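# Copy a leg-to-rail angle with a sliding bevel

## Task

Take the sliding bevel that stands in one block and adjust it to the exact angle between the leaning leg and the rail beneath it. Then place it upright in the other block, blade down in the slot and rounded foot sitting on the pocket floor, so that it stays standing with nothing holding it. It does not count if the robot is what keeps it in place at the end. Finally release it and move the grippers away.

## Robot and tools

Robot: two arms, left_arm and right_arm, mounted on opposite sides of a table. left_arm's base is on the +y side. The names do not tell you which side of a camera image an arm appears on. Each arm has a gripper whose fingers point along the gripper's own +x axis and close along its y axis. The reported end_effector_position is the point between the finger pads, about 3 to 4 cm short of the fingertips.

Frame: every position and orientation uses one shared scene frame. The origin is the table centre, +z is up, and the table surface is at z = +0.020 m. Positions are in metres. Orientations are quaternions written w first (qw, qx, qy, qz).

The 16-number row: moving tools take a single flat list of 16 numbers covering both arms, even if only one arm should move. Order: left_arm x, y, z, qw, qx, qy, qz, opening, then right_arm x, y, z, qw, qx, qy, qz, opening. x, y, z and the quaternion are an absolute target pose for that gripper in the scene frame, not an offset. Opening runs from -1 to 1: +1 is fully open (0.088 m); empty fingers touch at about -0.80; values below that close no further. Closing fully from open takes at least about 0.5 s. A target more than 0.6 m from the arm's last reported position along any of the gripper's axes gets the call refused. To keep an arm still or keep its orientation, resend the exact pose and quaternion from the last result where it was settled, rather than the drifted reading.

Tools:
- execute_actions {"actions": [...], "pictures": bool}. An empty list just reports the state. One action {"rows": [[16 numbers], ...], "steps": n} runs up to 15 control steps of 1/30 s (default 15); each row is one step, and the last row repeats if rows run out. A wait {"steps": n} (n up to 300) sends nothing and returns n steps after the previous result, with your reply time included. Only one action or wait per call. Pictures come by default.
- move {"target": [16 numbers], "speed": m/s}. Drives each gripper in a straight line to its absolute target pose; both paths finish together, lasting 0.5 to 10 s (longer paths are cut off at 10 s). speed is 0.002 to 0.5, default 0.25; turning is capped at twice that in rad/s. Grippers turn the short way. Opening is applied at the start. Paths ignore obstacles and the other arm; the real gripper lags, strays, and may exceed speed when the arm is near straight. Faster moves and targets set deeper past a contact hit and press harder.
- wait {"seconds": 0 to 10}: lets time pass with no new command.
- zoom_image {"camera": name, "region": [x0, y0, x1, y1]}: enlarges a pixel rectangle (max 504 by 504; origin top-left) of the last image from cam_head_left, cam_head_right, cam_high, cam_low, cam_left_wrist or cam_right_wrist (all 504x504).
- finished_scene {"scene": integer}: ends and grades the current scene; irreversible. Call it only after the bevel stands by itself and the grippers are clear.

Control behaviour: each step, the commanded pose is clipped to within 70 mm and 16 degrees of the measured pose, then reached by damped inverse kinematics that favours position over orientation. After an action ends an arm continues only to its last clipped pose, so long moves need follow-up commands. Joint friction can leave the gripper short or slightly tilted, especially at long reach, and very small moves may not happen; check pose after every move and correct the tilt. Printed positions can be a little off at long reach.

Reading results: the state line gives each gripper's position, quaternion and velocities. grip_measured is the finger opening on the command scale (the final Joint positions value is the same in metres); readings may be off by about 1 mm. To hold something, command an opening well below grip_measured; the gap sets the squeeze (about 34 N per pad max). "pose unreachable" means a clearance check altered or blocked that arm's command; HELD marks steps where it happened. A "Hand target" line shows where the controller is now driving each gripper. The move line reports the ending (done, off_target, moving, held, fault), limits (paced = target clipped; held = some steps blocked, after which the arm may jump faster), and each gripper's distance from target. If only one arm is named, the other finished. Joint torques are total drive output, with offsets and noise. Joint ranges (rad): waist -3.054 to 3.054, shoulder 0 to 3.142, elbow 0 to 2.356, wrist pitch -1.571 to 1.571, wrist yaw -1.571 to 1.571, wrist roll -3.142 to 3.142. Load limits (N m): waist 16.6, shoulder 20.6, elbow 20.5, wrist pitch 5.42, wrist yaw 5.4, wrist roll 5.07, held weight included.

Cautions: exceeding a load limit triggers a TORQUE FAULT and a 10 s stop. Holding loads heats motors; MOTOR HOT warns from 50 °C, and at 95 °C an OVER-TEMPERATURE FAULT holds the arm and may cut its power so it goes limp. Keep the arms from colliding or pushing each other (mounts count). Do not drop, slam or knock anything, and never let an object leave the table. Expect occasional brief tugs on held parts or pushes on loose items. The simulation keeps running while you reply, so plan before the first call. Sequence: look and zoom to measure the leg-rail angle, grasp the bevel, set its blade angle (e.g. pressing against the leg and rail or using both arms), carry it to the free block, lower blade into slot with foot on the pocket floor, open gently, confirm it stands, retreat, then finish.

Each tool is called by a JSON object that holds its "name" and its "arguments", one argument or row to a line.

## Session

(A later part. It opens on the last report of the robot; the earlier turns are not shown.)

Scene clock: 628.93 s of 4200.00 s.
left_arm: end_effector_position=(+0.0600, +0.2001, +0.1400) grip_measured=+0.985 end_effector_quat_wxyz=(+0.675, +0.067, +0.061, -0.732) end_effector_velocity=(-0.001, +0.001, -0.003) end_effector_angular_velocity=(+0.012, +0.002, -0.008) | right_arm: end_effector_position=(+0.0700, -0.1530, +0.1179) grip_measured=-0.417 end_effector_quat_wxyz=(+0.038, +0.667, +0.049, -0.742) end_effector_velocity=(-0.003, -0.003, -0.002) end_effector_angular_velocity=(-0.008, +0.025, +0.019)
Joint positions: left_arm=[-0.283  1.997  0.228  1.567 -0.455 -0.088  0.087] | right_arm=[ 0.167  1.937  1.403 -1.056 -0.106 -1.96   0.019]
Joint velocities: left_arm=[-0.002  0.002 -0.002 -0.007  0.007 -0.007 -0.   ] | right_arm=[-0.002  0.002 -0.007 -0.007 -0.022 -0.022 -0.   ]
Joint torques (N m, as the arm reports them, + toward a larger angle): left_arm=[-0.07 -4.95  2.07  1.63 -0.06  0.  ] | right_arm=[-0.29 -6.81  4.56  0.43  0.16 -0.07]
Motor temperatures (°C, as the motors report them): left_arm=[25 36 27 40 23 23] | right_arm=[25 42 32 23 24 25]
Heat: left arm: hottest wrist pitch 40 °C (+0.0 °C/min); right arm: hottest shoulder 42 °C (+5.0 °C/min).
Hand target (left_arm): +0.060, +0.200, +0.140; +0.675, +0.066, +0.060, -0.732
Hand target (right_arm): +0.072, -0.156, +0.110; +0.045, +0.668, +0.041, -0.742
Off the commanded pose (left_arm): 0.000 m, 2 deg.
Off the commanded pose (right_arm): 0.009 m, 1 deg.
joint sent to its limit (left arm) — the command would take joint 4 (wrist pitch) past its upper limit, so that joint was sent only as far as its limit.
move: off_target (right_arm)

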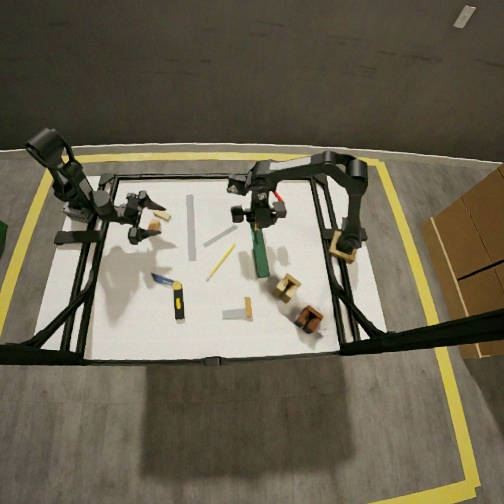

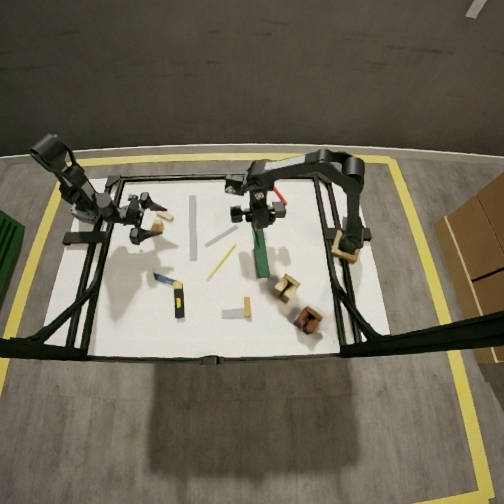

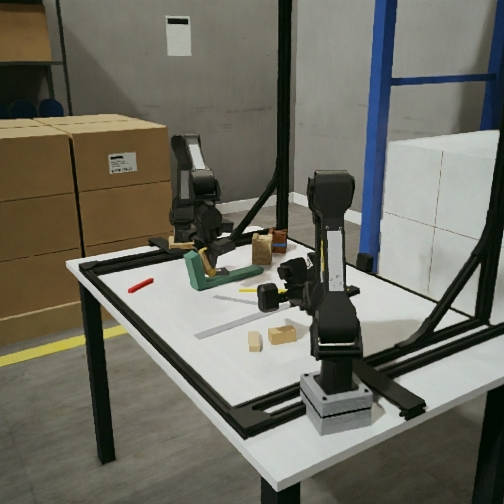

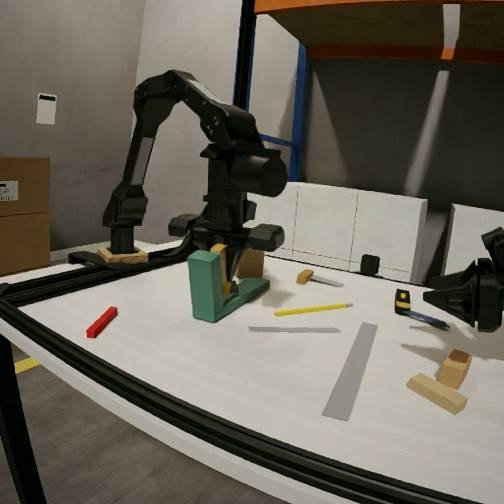

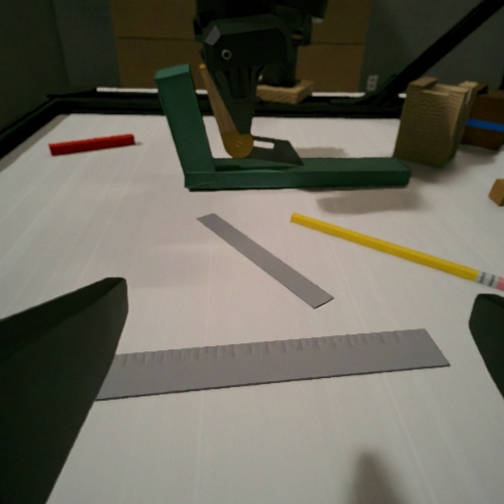

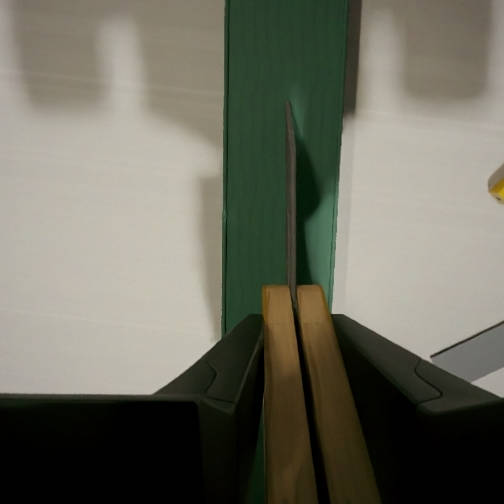

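{"name": "execute_actions", "arguments": {
  "actions": []
}}

Scene clock: 666.63 s of 4200.00 s.
left_arm: end_effector_position=(+0.0600, +0.2001, +0.1398) grip_measured=+0.985 end_effector_quat_wxyz=(+0.675, +0.067, +0.061, -0.732) end_effector_velocity=(+0.001, +0.001, -0.002) end_effector_angular_velocity=(+0.016, +0.011, +0.009) | right_arm: end_effector_position=(+0.0715, -0.1537, +0.1152) grip_measured=-0.417 end_effector_quat_wxyz=(+0.040, +0.669, +0.047, -0.741) end_effector_velocity=(+0.000, -0.004, -0.002) end_effector_angular_velocity=(-0.014, +0.012, -0.000)
Joint positions: left_arm=[-0.283  1.997  0.228  1.567 -0.455 -0.088  0.087] | right_arm=[ 0.165  1.942  1.399 -1.052 -0.1   -1.961  0.019]
Joint velocities: left_arm=[-0.002 -0.007 -0.002 -0.022 -0.007 -0.022 -0.   ] | right_arm=[-0.007  0.002 -0.007 -0.007 -0.007 -0.007 -0.   ]
Joint torques (N m, as the arm reports them, + toward a larger angle): left_arm=[-0.08 -4.96  2.05  1.62 -0.07  0.01] | right_arm=[-0.12 -7.48  4.96  0.1  -0.01 -0.05]
Motor temperatures (°C, as the motors report them): left_arm=[25 35 27 40 23 23] | right_arm=[25 38 31 24 24 25]
Heat: left arm: hottest wrist pitch 40 °C (+0.0 °C/min); right arm: hottest shoulder 38 °C (-3.0 °C/min).
Hand target (left_arm): +0.060, +0.200, +0.140; +0.675, +0.067, +0.060, -0.732
Hand target (right_arm): +0.072, -0.156, +0.110; +0.045, +0.668, +0.041, -0.742
Off the commanded pose (left_arm): 0.000 m, 2 deg.
Off the commanded pose (right_arm): 0.006 m, 1 deg.
Steps of this call (steps 1 to 1131: nothing new was sent). Readings (end_effector_position):
1: left_arm (+0.0600, +0.2001, +0.1400) | right_arm (+0.0700, -0.1530, +0.1179)
2: left_arm (+0.0600, +0.2001, +0.1400) | right_arm (+0.0700, -0.1530, +0.1179)
4: left_arm (+0.0600, +0.2001, +0.1400) | right_arm (+0.0700, -0.1532, +0.1178)
8: left_arm (+0.0600, +0.2001, +0.1400) | right_arm (+0.0700, -0.1531, +0.1178)
1131: the state above

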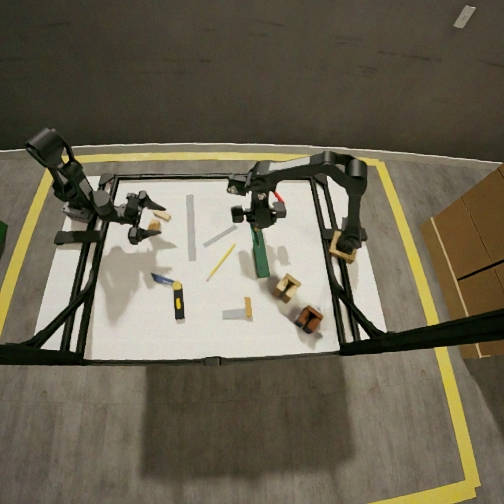

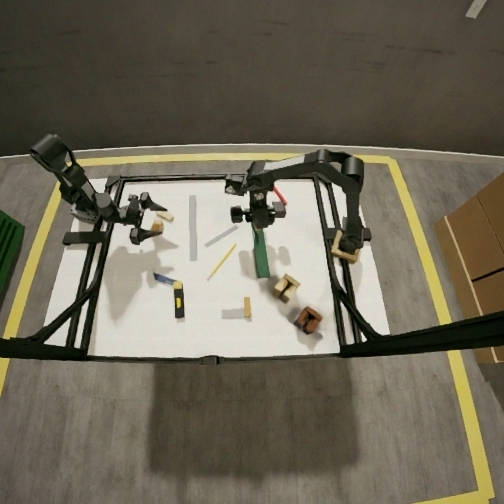

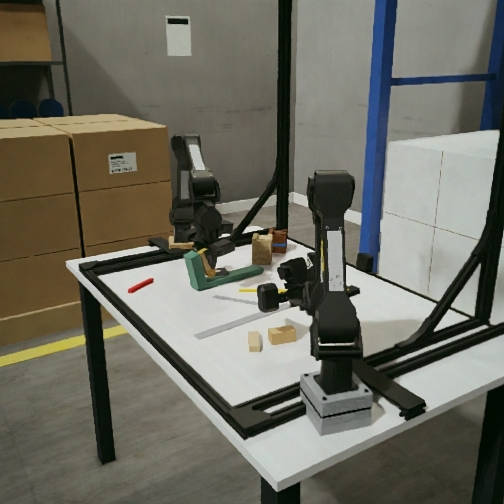

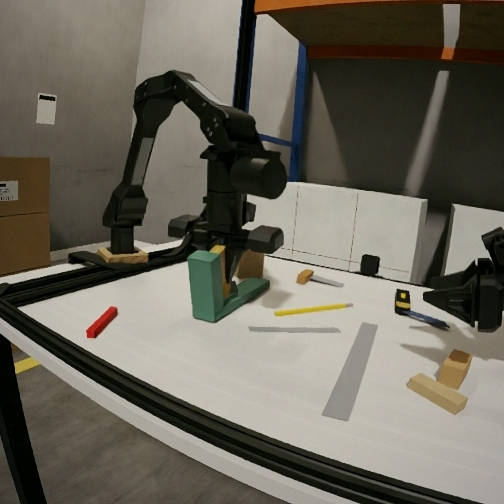

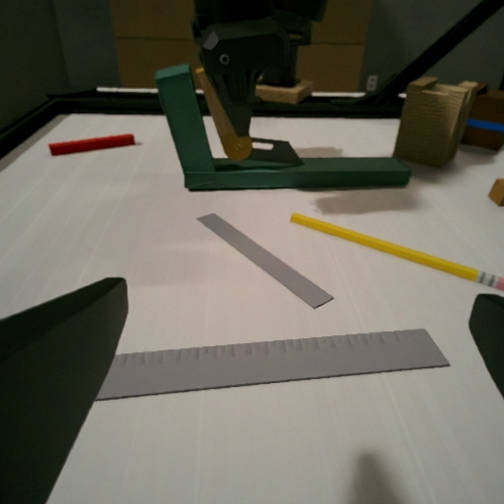

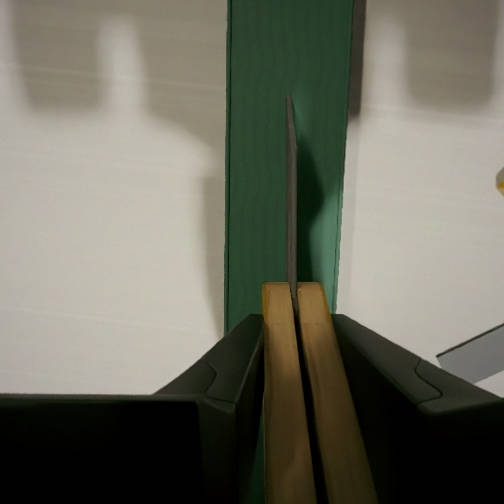

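{"name": "zoom_image", "arguments": {
  "camera": "cam_left_wrist",
  "region": [140, 40, 340, 200]
}}

Region (140, 40, 340, 200) of cam_left_wrist's 504x504 image, scaled by 2.520, with more detail than that image has; it fills the top 403 rows of this view, and the rest is white.

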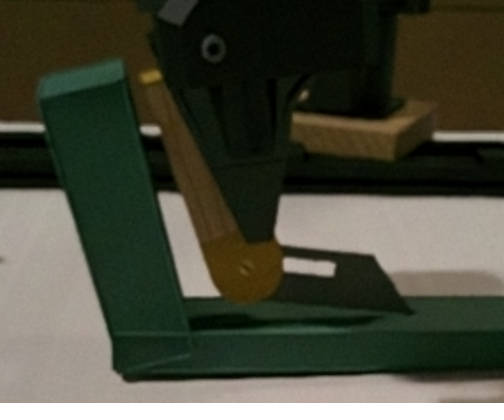

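{"name": "move", "arguments": {
  "target": [0.06,0.2,0.14,0.674,0.0515,0.0471,-0.7355,1, 0.076,-0.156,0.103,-0.0450,-0.6743,-0.0412,0.7359,-0.62],
  "speed": 0.01
}}

{"name": "zoom_image", "arguments": {
  "camera": "cam_left_wrist",
  "region": [140, 40, 340, 200]
}}

Scene clock: 681.17 s of 4200.00 s.
left_arm: end_effector_position=(+0.0600, +0.2001, +0.1398) grip_measured=+0.985 end_effector_quat_wxyz=(+0.675, +0.067, +0.061, -0.732) end_effector_velocity=(+0.002, -0.000, +0.000) end_effector_angular_velocity=(+0.000, +0.002, +0.020) | right_arm: end_effector_position=(+0.0735, -0.1521, +0.1111) grip_measured=-0.417 end_effector_quat_wxyz=(+0.037, +0.673, +0.051, -0.737) end_effector_velocity=(-0.002, -0.001, +0.002) end_effector_angular_velocity=(+0.000, +0.008, +0.010)
Joint positions: left_arm=[-0.283  1.997  0.228  1.567 -0.455 -0.088  0.087] | right_arm=[ 0.164  1.944  1.385 -1.023 -0.091 -1.962  0.019]
Joint velocities: left_arm=[-0.002 -0.002  0.002 -0.007 -0.022 -0.007  0.   ] | right_arm=[ 0.002 -0.007 -0.002 -0.007 -0.007 -0.007 -0.   ]
Joint torques (N m, as the arm reports them, + toward a larger angle): left_arm=[-0.06 -5.02  2.05  1.63 -0.07  0.01] | right_arm=[-0.42 -6.82  4.38  0.3   0.3  -0.11]
Motor temperatures (°C, as the motors report them): left_arm=[25 35 27 40 23 23] | right_arm=[25 38 31 24 24 25]
Heat: left arm: hottest wrist pitch 40 °C (+0.0 °C/min); right arm: hottest shoulder 38 °C (-4.0 °C/min).
Hand target (left_arm): +0.060, +0.200, +0.140; +0.675, +0.066, +0.060, -0.732
Hand target (right_arm): +0.076, -0.156, +0.103; +0.045, +0.674, +0.041, -0.736
Off the commanded pose (left_arm): 0.000 m, 2 deg.
Off the commanded pose (right_arm): 0.009 m, 1 deg.
joint sent to its limit (left arm) — the command would take joint 4 (wrist pitch) past its upper limit, so that joint was sent only as far as its limit.
move: off_target (right_arm)

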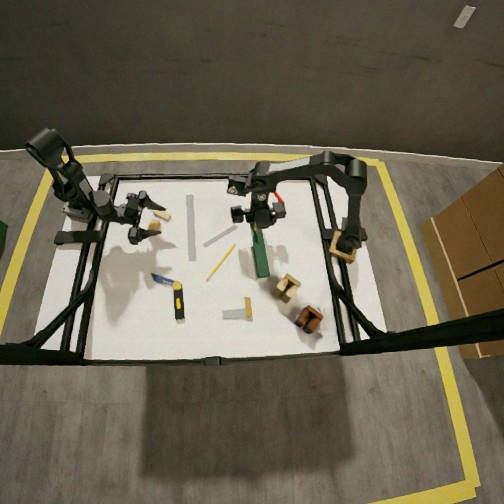

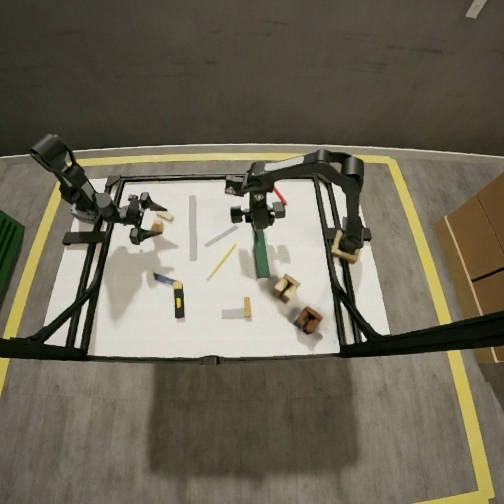

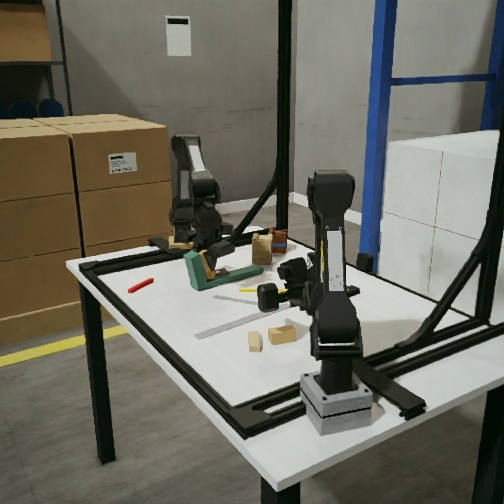

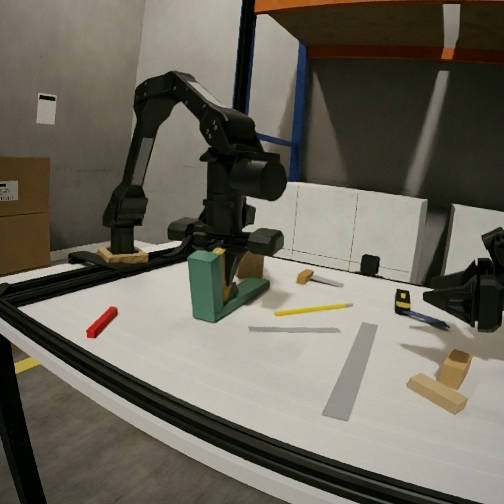

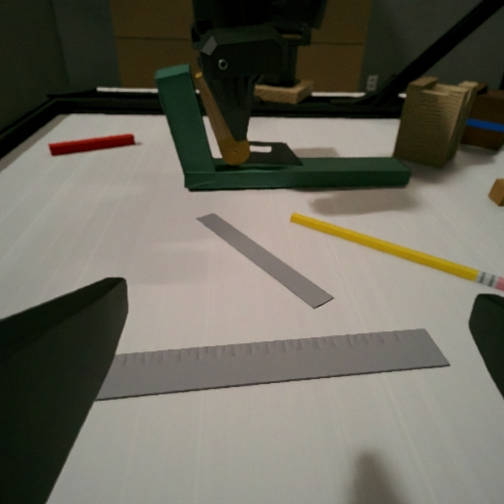

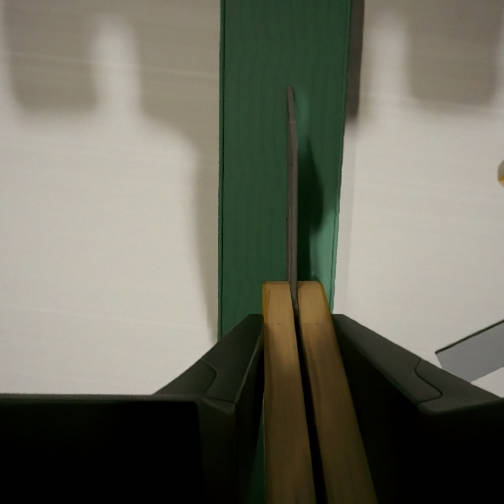

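Region (140, 40, 340, 200) of cam_left_wrist's 504x504 image, scaled by 2.520, with more detail than that image has; it fills the top 403 rows of this view, and the rest is white.

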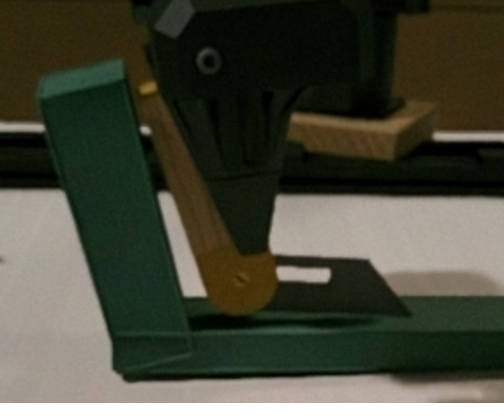

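{"name": "zoom_image", "arguments": {
  "camera": "cam_left_wrist",
  "region": [150, 50, 270, 190]
}}

Region (150, 50, 270, 190) of cam_left_wrist's 504x504 image, scaled by 3.600, with more detail than that image has; it fills the left 432 columns of this view, and the rest is white.

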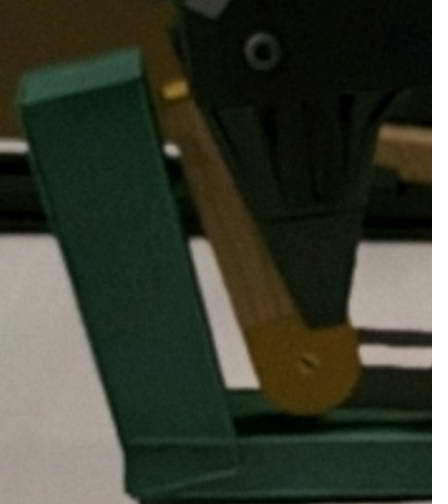

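{"name": "move", "arguments": {
  "target": [0.06,0.2,0.14,0.674,0.0515,0.0471,-0.7355,1, 0.082,-0.155,0.104,-0.0442,-0.6870,-0.0420,0.7240,-0.65],
  "speed": 0.01
}}

{"name": "zoom_image", "arguments": {
  "camera": "cam_left_wrist",
  "region": [150, 50, 310, 190]
}}

Scene clock: 740.83 s of 4200.00 s.
left_arm: end_effector_position=(+0.0600, +0.2000, +0.1399) grip_measured=+0.985 end_effector_quat_wxyz=(+0.675, +0.067, +0.061, -0.732) end_effector_velocity=(+0.002, +0.000, -0.001) end_effector_angular_velocity=(+0.006, +0.002, +0.011) | right_arm: end_effector_position=(+0.0746, -0.1532, +0.1078) grip_measured=-0.417 end_effector_quat_wxyz=(+0.044, +0.679, +0.048, -0.731) end_effector_velocity=(+0.001, -0.003, +0.000) end_effector_angular_velocity=(-0.010, -0.005, -0.010)
Joint positions: left_arm=[-0.283  1.997  0.228  1.567 -0.455 -0.088  0.087] | right_arm=[ 0.169  1.95   1.381 -1.019 -0.071 -1.964  0.019]
Joint velocities: left_arm=[ 0.002 -0.002 -0.002 -0.007 -0.007 -0.007 -0.   ] | right_arm=[-0.002 -0.002 -0.002 -0.007  0.007  0.007 -0.   ]
Joint torques (N m, as the arm reports them, + toward a larger angle): left_arm=[-0.03 -5.02  2.04  1.62 -0.07  0.02] | right_arm=[-0.91 -7.88  5.16  0.59  0.79 -0.09]
Motor temperatures (°C, as the motors report them): left_arm=[25 35 27 41 23 23] | right_arm=[25 37 31 23 24 25]
Heat: left arm: hottest wrist pitch 41 °C (+1.0 °C/min); right arm: hottest shoulder 37 °C (-1.0 °C/min).
Hand target (left_arm): +0.060, +0.200, +0.140; +0.675, +0.066, +0.060, -0.732
Hand target (right_arm): +0.082, -0.155, +0.104; +0.044, +0.687, +0.042, -0.724
Off the commanded pose (left_arm): 0.000 m, 2 deg.
Off the commanded pose (right_arm): 0.009 m, 1 deg.
joint sent to its limit (left arm) — the command would take joint 4 (wrist pitch) past its upper limit, so that joint was sent only as far as its limit.
move: off_target (right_arm)

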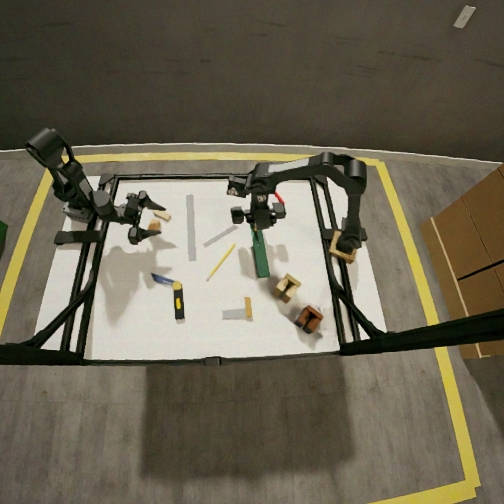

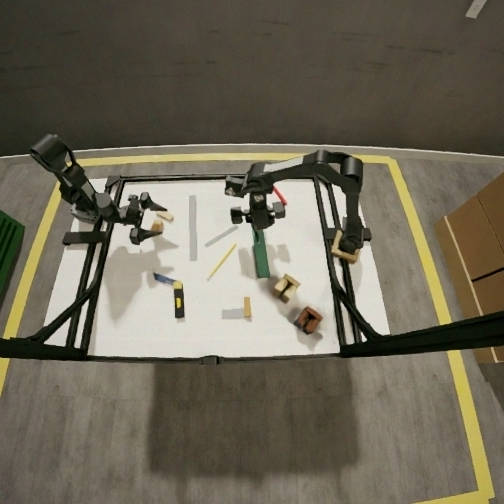

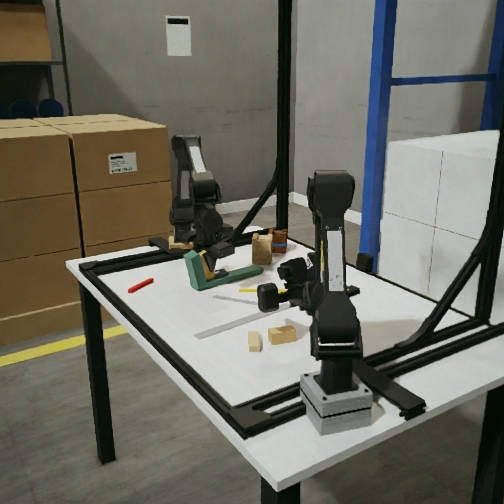

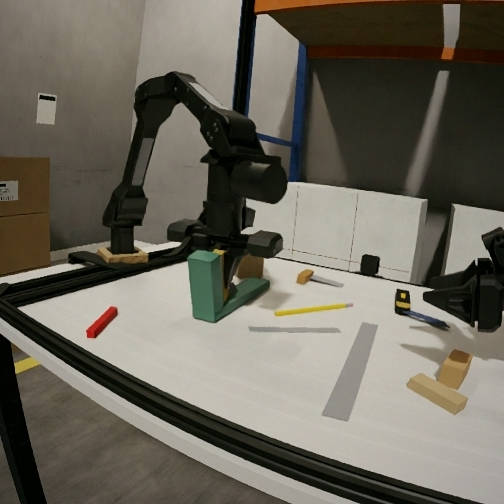

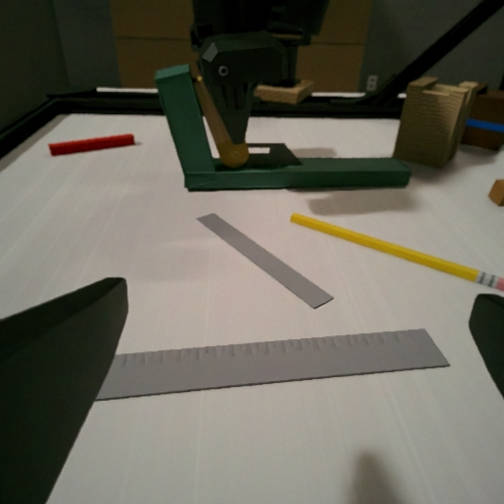

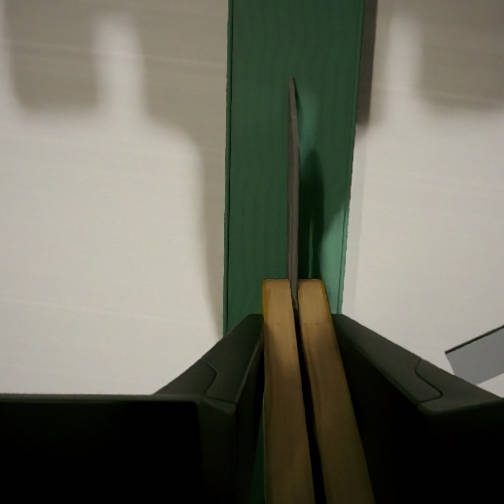

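Region (150, 50, 310, 190) of cam_left_wrist's 504x504 image, scaled by 3.150, with more detail than that image has; it fills the top 441 rows of this view, and the rest is white.

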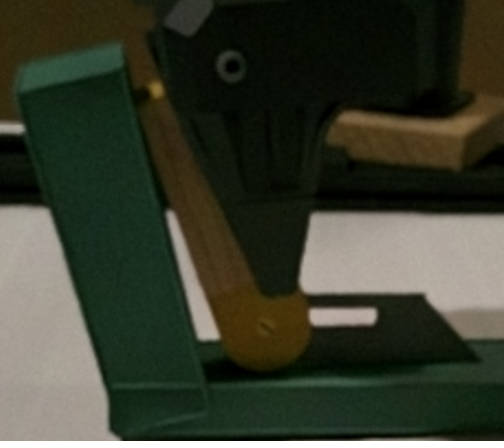

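{"name": "move", "arguments": {
  "target": [0.06,0.2,0.14,0.674,0.0515,0.0471,-0.7355,1, 0.081,-0.155,0.105,-0.0431,-0.7058,-0.0431,0.7058,-0.68],
  "speed": 0.01
}}

{"name": "zoom_image", "arguments": {
  "camera": "cam_left_wrist",
  "region": [150, 50, 310, 190]
}}

Scene clock: 780.90 s of 4200.00 s.
left_arm: end_effector_position=(+0.0599, +0.2000, +0.1400) grip_measured=+0.985 end_effector_quat_wxyz=(+0.675, +0.067, +0.060, -0.732) end_effector_velocity=(-0.002, +0.000, -0.003) end_effector_angular_velocity=(+0.016, -0.000, -0.008) | right_arm: end_effector_position=(+0.0759, -0.1516, +0.1065) grip_measured=-0.417 end_effector_quat_wxyz=(+0.045, +0.699, +0.049, -0.712) end_effector_velocity=(+0.003, -0.003, +0.002) end_effector_angular_velocity=(-0.004, -0.007, -0.000)
Joint positions: left_arm=[-0.283  1.997  0.228  1.568 -0.455 -0.088  0.087] | right_arm=[ 0.188  1.944  1.37  -0.996 -0.02  -1.947  0.019]
Joint velocities: left_arm=[-0.002 -0.002  0.002 -0.022  0.007 -0.007 -0.   ] | right_arm=[-0.007 -0.007 -0.002 -0.007  0.007 -0.007 -0.   ]
Joint torques (N m, as the arm reports them, + toward a larger angle): left_arm=[-0.04 -5.03  2.    1.62 -0.07  0.01] | right_arm=[-0.64 -9.35  4.1   0.56  0.7   0.13]
Motor temperatures (°C, as the motors report them): left_arm=[25 35 27 41 23 23] | right_arm=[25 39 31 24 24 25]
Heat: left arm: hottest wrist pitch 41 °C (+0.0 °C/min); right arm: hottest shoulder 39 °C (+2.0 °C/min).
Hand target (left_arm): +0.060, +0.200, +0.140; +0.675, +0.066, +0.060, -0.732
Hand target (right_arm): +0.081, -0.155, +0.105; +0.043, +0.706, +0.043, -0.706
Off the commanded pose (left_arm): 0.000 m, 2 deg.
Off the commanded pose (right_arm): 0.006 m, 1 deg.
joint sent to its limit (left arm) — the command would take joint 4 (wrist pitch) past its upper limit, so that joint was sent only as far as its limit.
move: done

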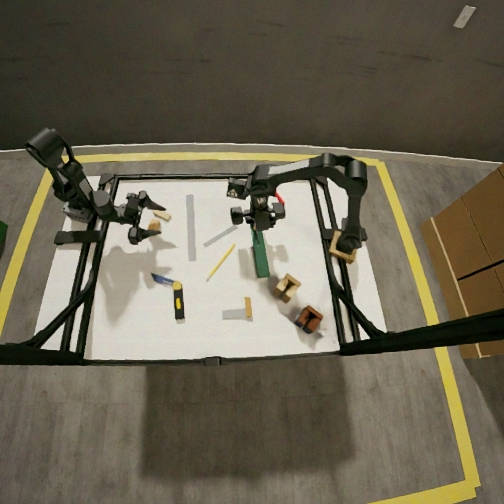

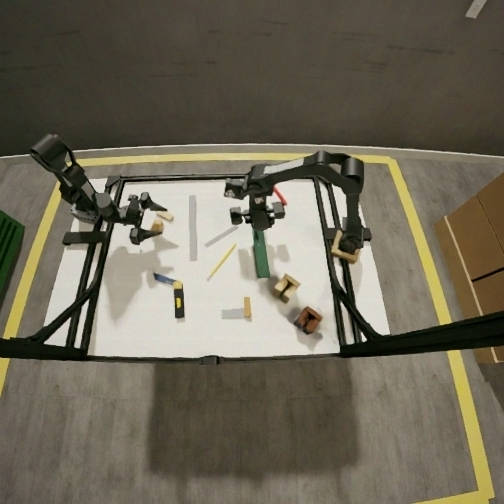

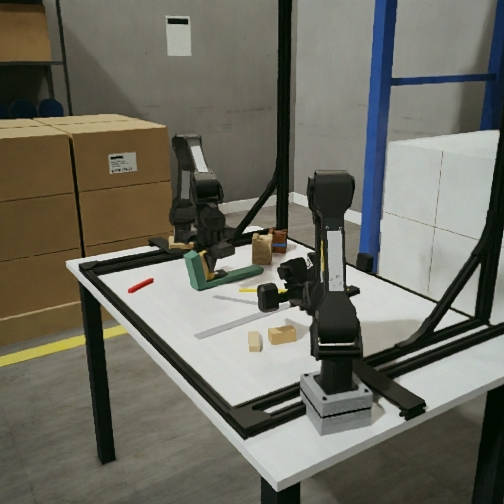

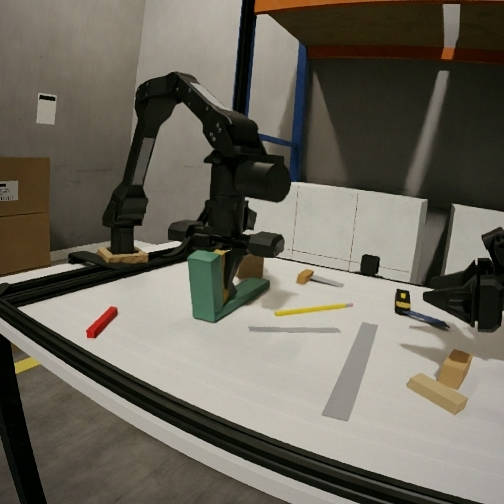

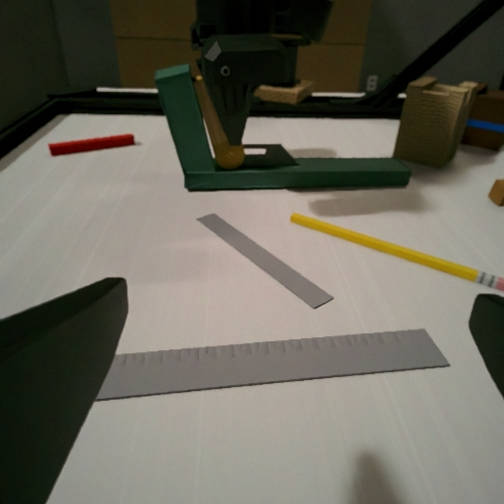

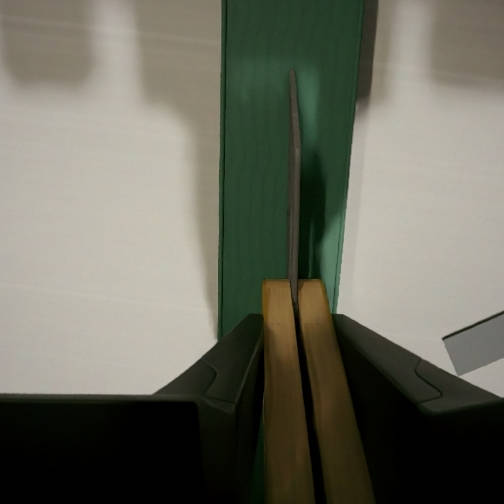

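Region (150, 50, 310, 190) of cam_left_wrist's 504x504 image, scaled by 3.150, with more detail than that image has; it fills the top 441 rows of this view, and the rest is white.

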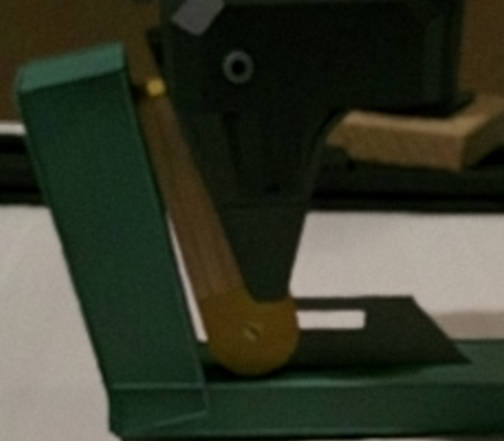

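{"name": "move", "arguments": {
  "target": [0.06,0.2,0.14,0.674,0.0515,0.0471,-0.7355,1, 0.082,-0.155,0.104,-0.0424,-0.7180,-0.0439,0.6934,-0.68],
  "speed": 0.01
}}

{"name": "zoom_image", "arguments": {
  "camera": "cam_left_wrist",
  "region": [150, 50, 310, 190]
}}

Scene clock: 796.00 s of 4200.00 s.
left_arm: end_effector_position=(+0.0599, +0.2000, +0.1400) grip_measured=+0.985 end_effector_quat_wxyz=(+0.675, +0.067, +0.060, -0.732) end_effector_velocity=(+0.003, +0.001, +0.001) end_effector_angular_velocity=(-0.006, -0.024, +0.015) | right_arm: end_effector_position=(+0.0765, -0.1508, +0.1063) grip_measured=-0.417 end_effector_quat_wxyz=(+0.044, +0.711, +0.052, -0.700) end_effector_velocity=(+0.001, -0.004, -0.001) end_effector_angular_velocity=(-0.014, -0.005, +0.019)
Joint positions: left_arm=[-0.283  1.997  0.228  1.568 -0.455 -0.088  0.087] | right_arm=[ 0.2    1.936  1.356 -0.975  0.012 -1.937  0.019]
Joint velocities: left_arm=[-0.002 -0.002 -0.007  0.007 -0.022  0.022 -0.   ] | right_arm=[-0.002 -0.002 -0.007 -0.007  0.007 -0.022 -0.   ]
Joint torques (N m, as the arm reports them, + toward a larger angle): left_arm=[-0.03 -5.    2.03  1.62 -0.07  0.01] | right_arm=[-0.67 -9.07  3.99  0.53  0.73  0.12]
Motor temperatures (°C, as the motors report them): left_arm=[25 35 27 41 23 23] | right_arm=[25 40 30 24 24 25]
Heat: left arm: hottest wrist pitch 41 °C (+0.0 °C/min); right arm: hottest shoulder 40 °C (+3.0 °C/min).
Hand target (left_arm): +0.060, +0.200, +0.140; +0.675, +0.066, +0.060, -0.732
Hand target (right_arm): +0.082, -0.155, +0.104; +0.042, +0.718, +0.044, -0.694
Off the commanded pose (left_arm): 0.000 m, 2 deg.
Off the commanded pose (right_arm): 0.007 m, 1 deg.
joint sent to its limit (left arm) — the command would take joint 4 (wrist pitch) past its upper limit, so that joint was sent only as far as its limit.
move: done

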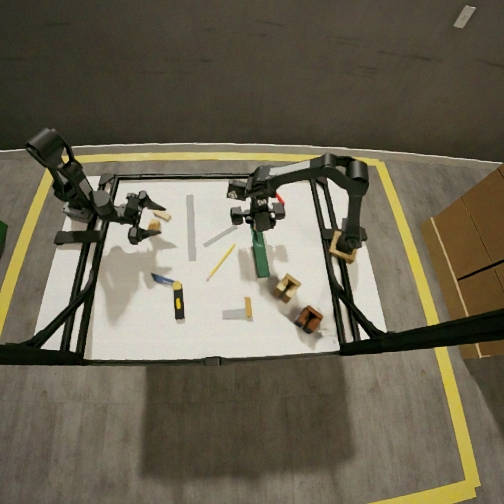

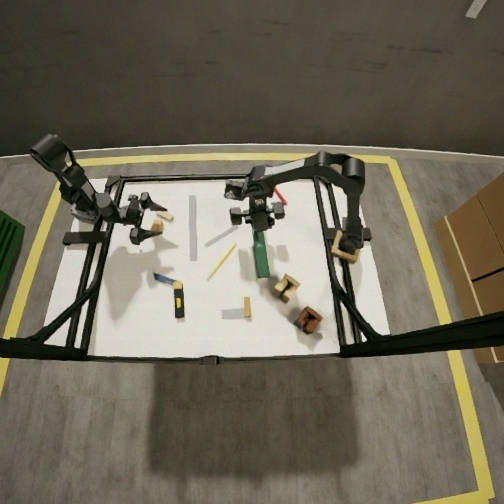

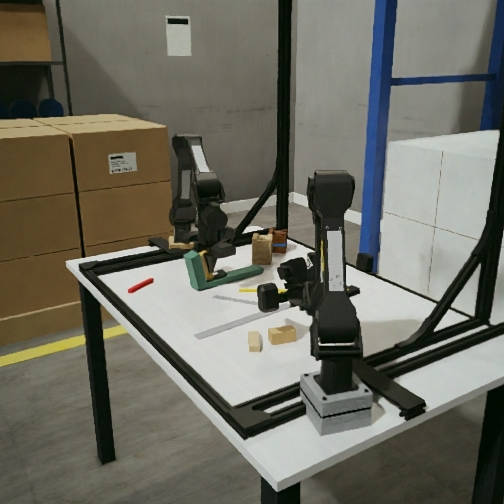

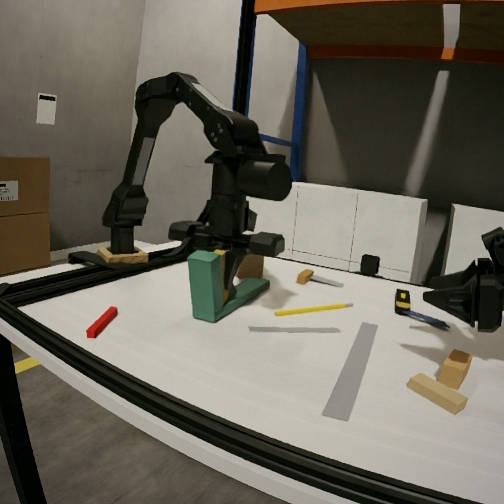

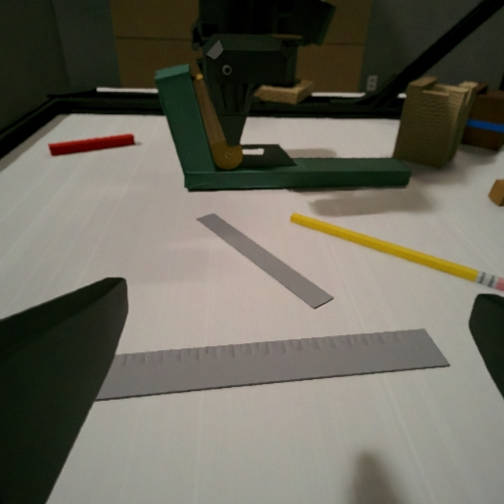

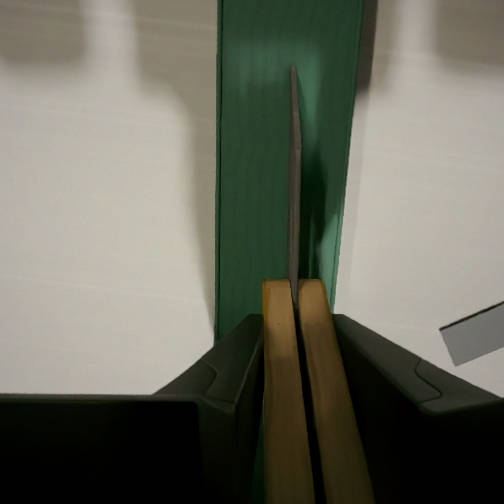

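Region (150, 50, 310, 190) of cam_left_wrist's 504x504 image, scaled by 3.150, with more detail than that image has; it fills the top 441 rows of this view, and the rest is white.

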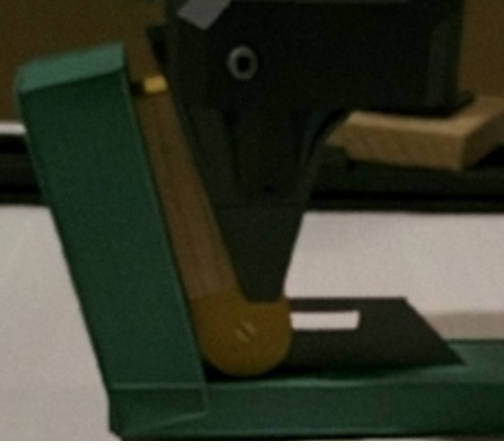

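{"name": "move", "arguments": {
  "target": [0.06,0.2,0.14,0.674,0.0515,0.0471,-0.7355,1, 0.085,-0.155,0.103,-0.0420,-0.7240,-0.0442,0.6870,-0.68],
  "speed": 0.01
}}

{"name": "zoom_image", "arguments": {
  "camera": "cam_left_wrist",
  "region": [150, 50, 310, 190]
}}

Scene clock: 813.20 s of 4200.00 s.
left_arm: end_effector_position=(+0.0599, +0.2000, +0.1400) grip_measured=+0.985 end_effector_quat_wxyz=(+0.675, +0.067, +0.061, -0.732) end_effector_velocity=(-0.001, -0.001, +0.003) end_effector_angular_velocity=(-0.009, +0.015, -0.003) | right_arm: end_effector_position=(+0.0767, -0.1507, +0.1059) grip_measured=-0.417 end_effector_quat_wxyz=(+0.044, +0.716, +0.054, -0.695) end_effector_velocity=(+0.001, -0.003, +0.000) end_effector_angular_velocity=(-0.006, +0.009, +0.000)
Joint positions: left_arm=[-0.283  1.997  0.228  1.568 -0.455 -0.088  0.087] | right_arm=[ 0.205  1.932  1.35  -0.967  0.024 -1.936  0.019]
Joint velocities: left_arm=[ 0.002 -0.002  0.002  0.007  0.007 -0.007 -0.   ] | right_arm=[-0.007 -0.002 -0.002 -0.007 -0.007 -0.007 -0.   ]
Joint torques (N m, as the arm reports them, + toward a larger angle): left_arm=[-0.04 -5.    2.    1.61 -0.07  0.01] | right_arm=[-1.19 -8.77  3.97  0.73  0.96  0.05]
Motor temperatures (°C, as the motors report them): left_arm=[25 35 27 41 23 23] | right_arm=[25 40 30 24 25 25]
Heat: left arm: hottest wrist pitch 41 °C (+0.0 °C/min); right arm: hottest shoulder 40 °C (+2.0 °C/min).
Hand target (left_arm): +0.060, +0.200, +0.140; +0.675, +0.066, +0.060, -0.732
Hand target (right_arm): +0.085, -0.155, +0.103; +0.042, +0.724, +0.044, -0.687
Off the commanded pose (left_arm): 0.000 m, 2 deg.
Off the commanded pose (right_arm): 0.010 m, 2 deg.
joint sent to its limit (left arm) — the command would take joint 4 (wrist pitch) past its upper limit, so that joint was sent only as far as its limit.
move: off_target (right_arm)

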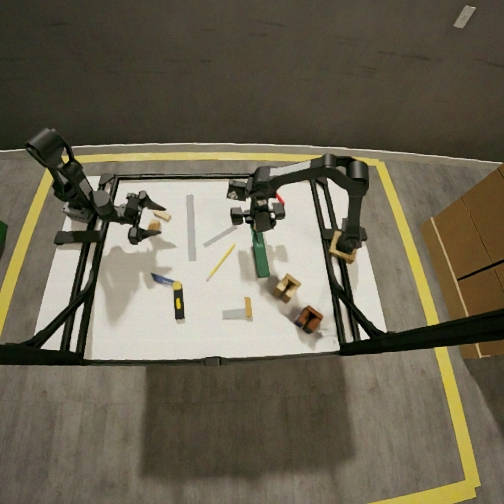

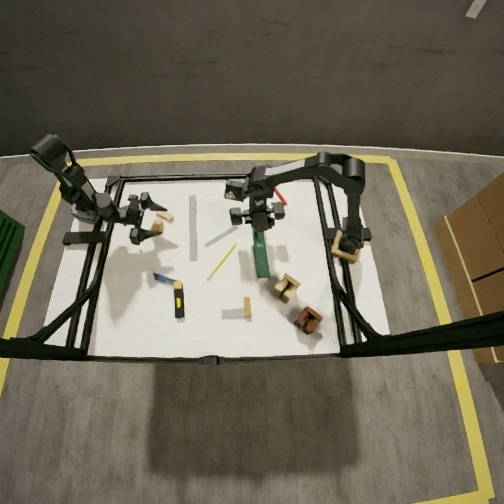

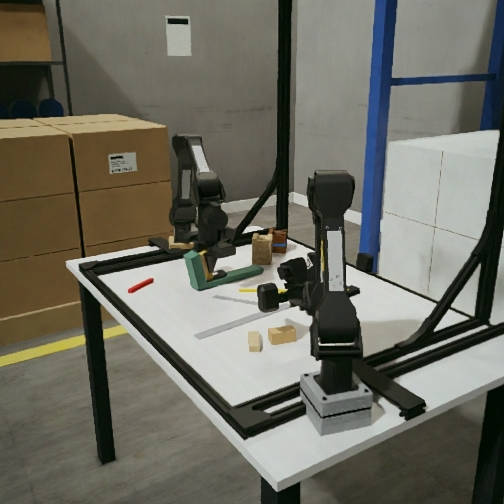

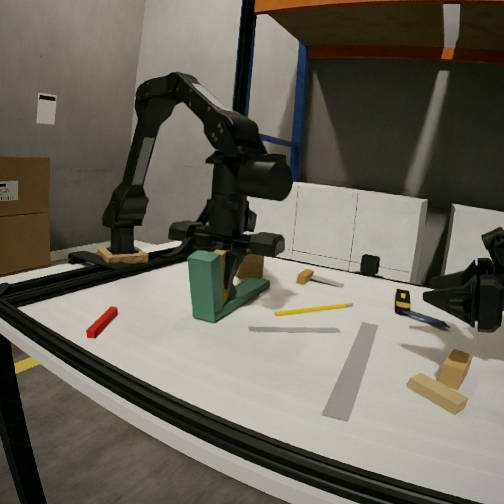

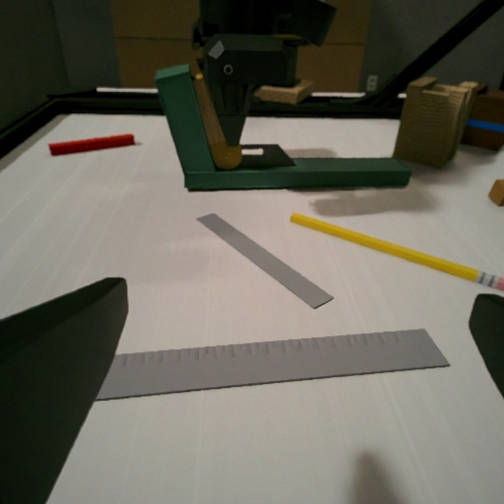

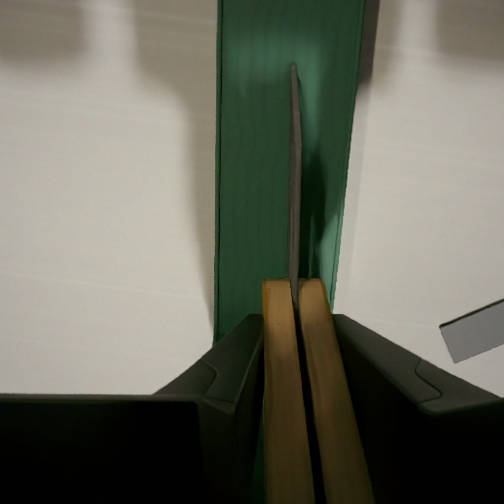

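Region (150, 50, 310, 190) of cam_left_wrist's 504x504 image, scaled by 3.150, with more detail than that image has; it fills the top 441 rows of this view, and the rest is white.

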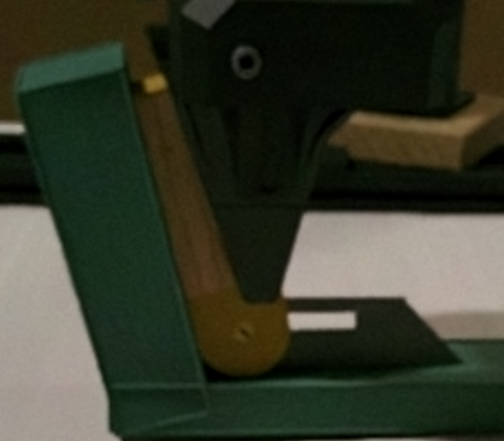

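{"name": "zoom_image", "arguments": {
  "camera": "cam_left_wrist",
  "region": [200, 120, 320, 200]
}}

Region (200, 120, 320, 200) of cam_left_wrist's 504x504 image, scaled by 4.200, with more detail than that image has.

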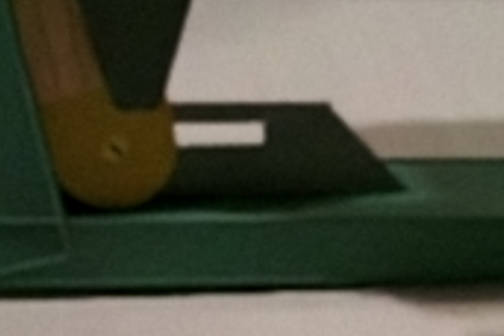

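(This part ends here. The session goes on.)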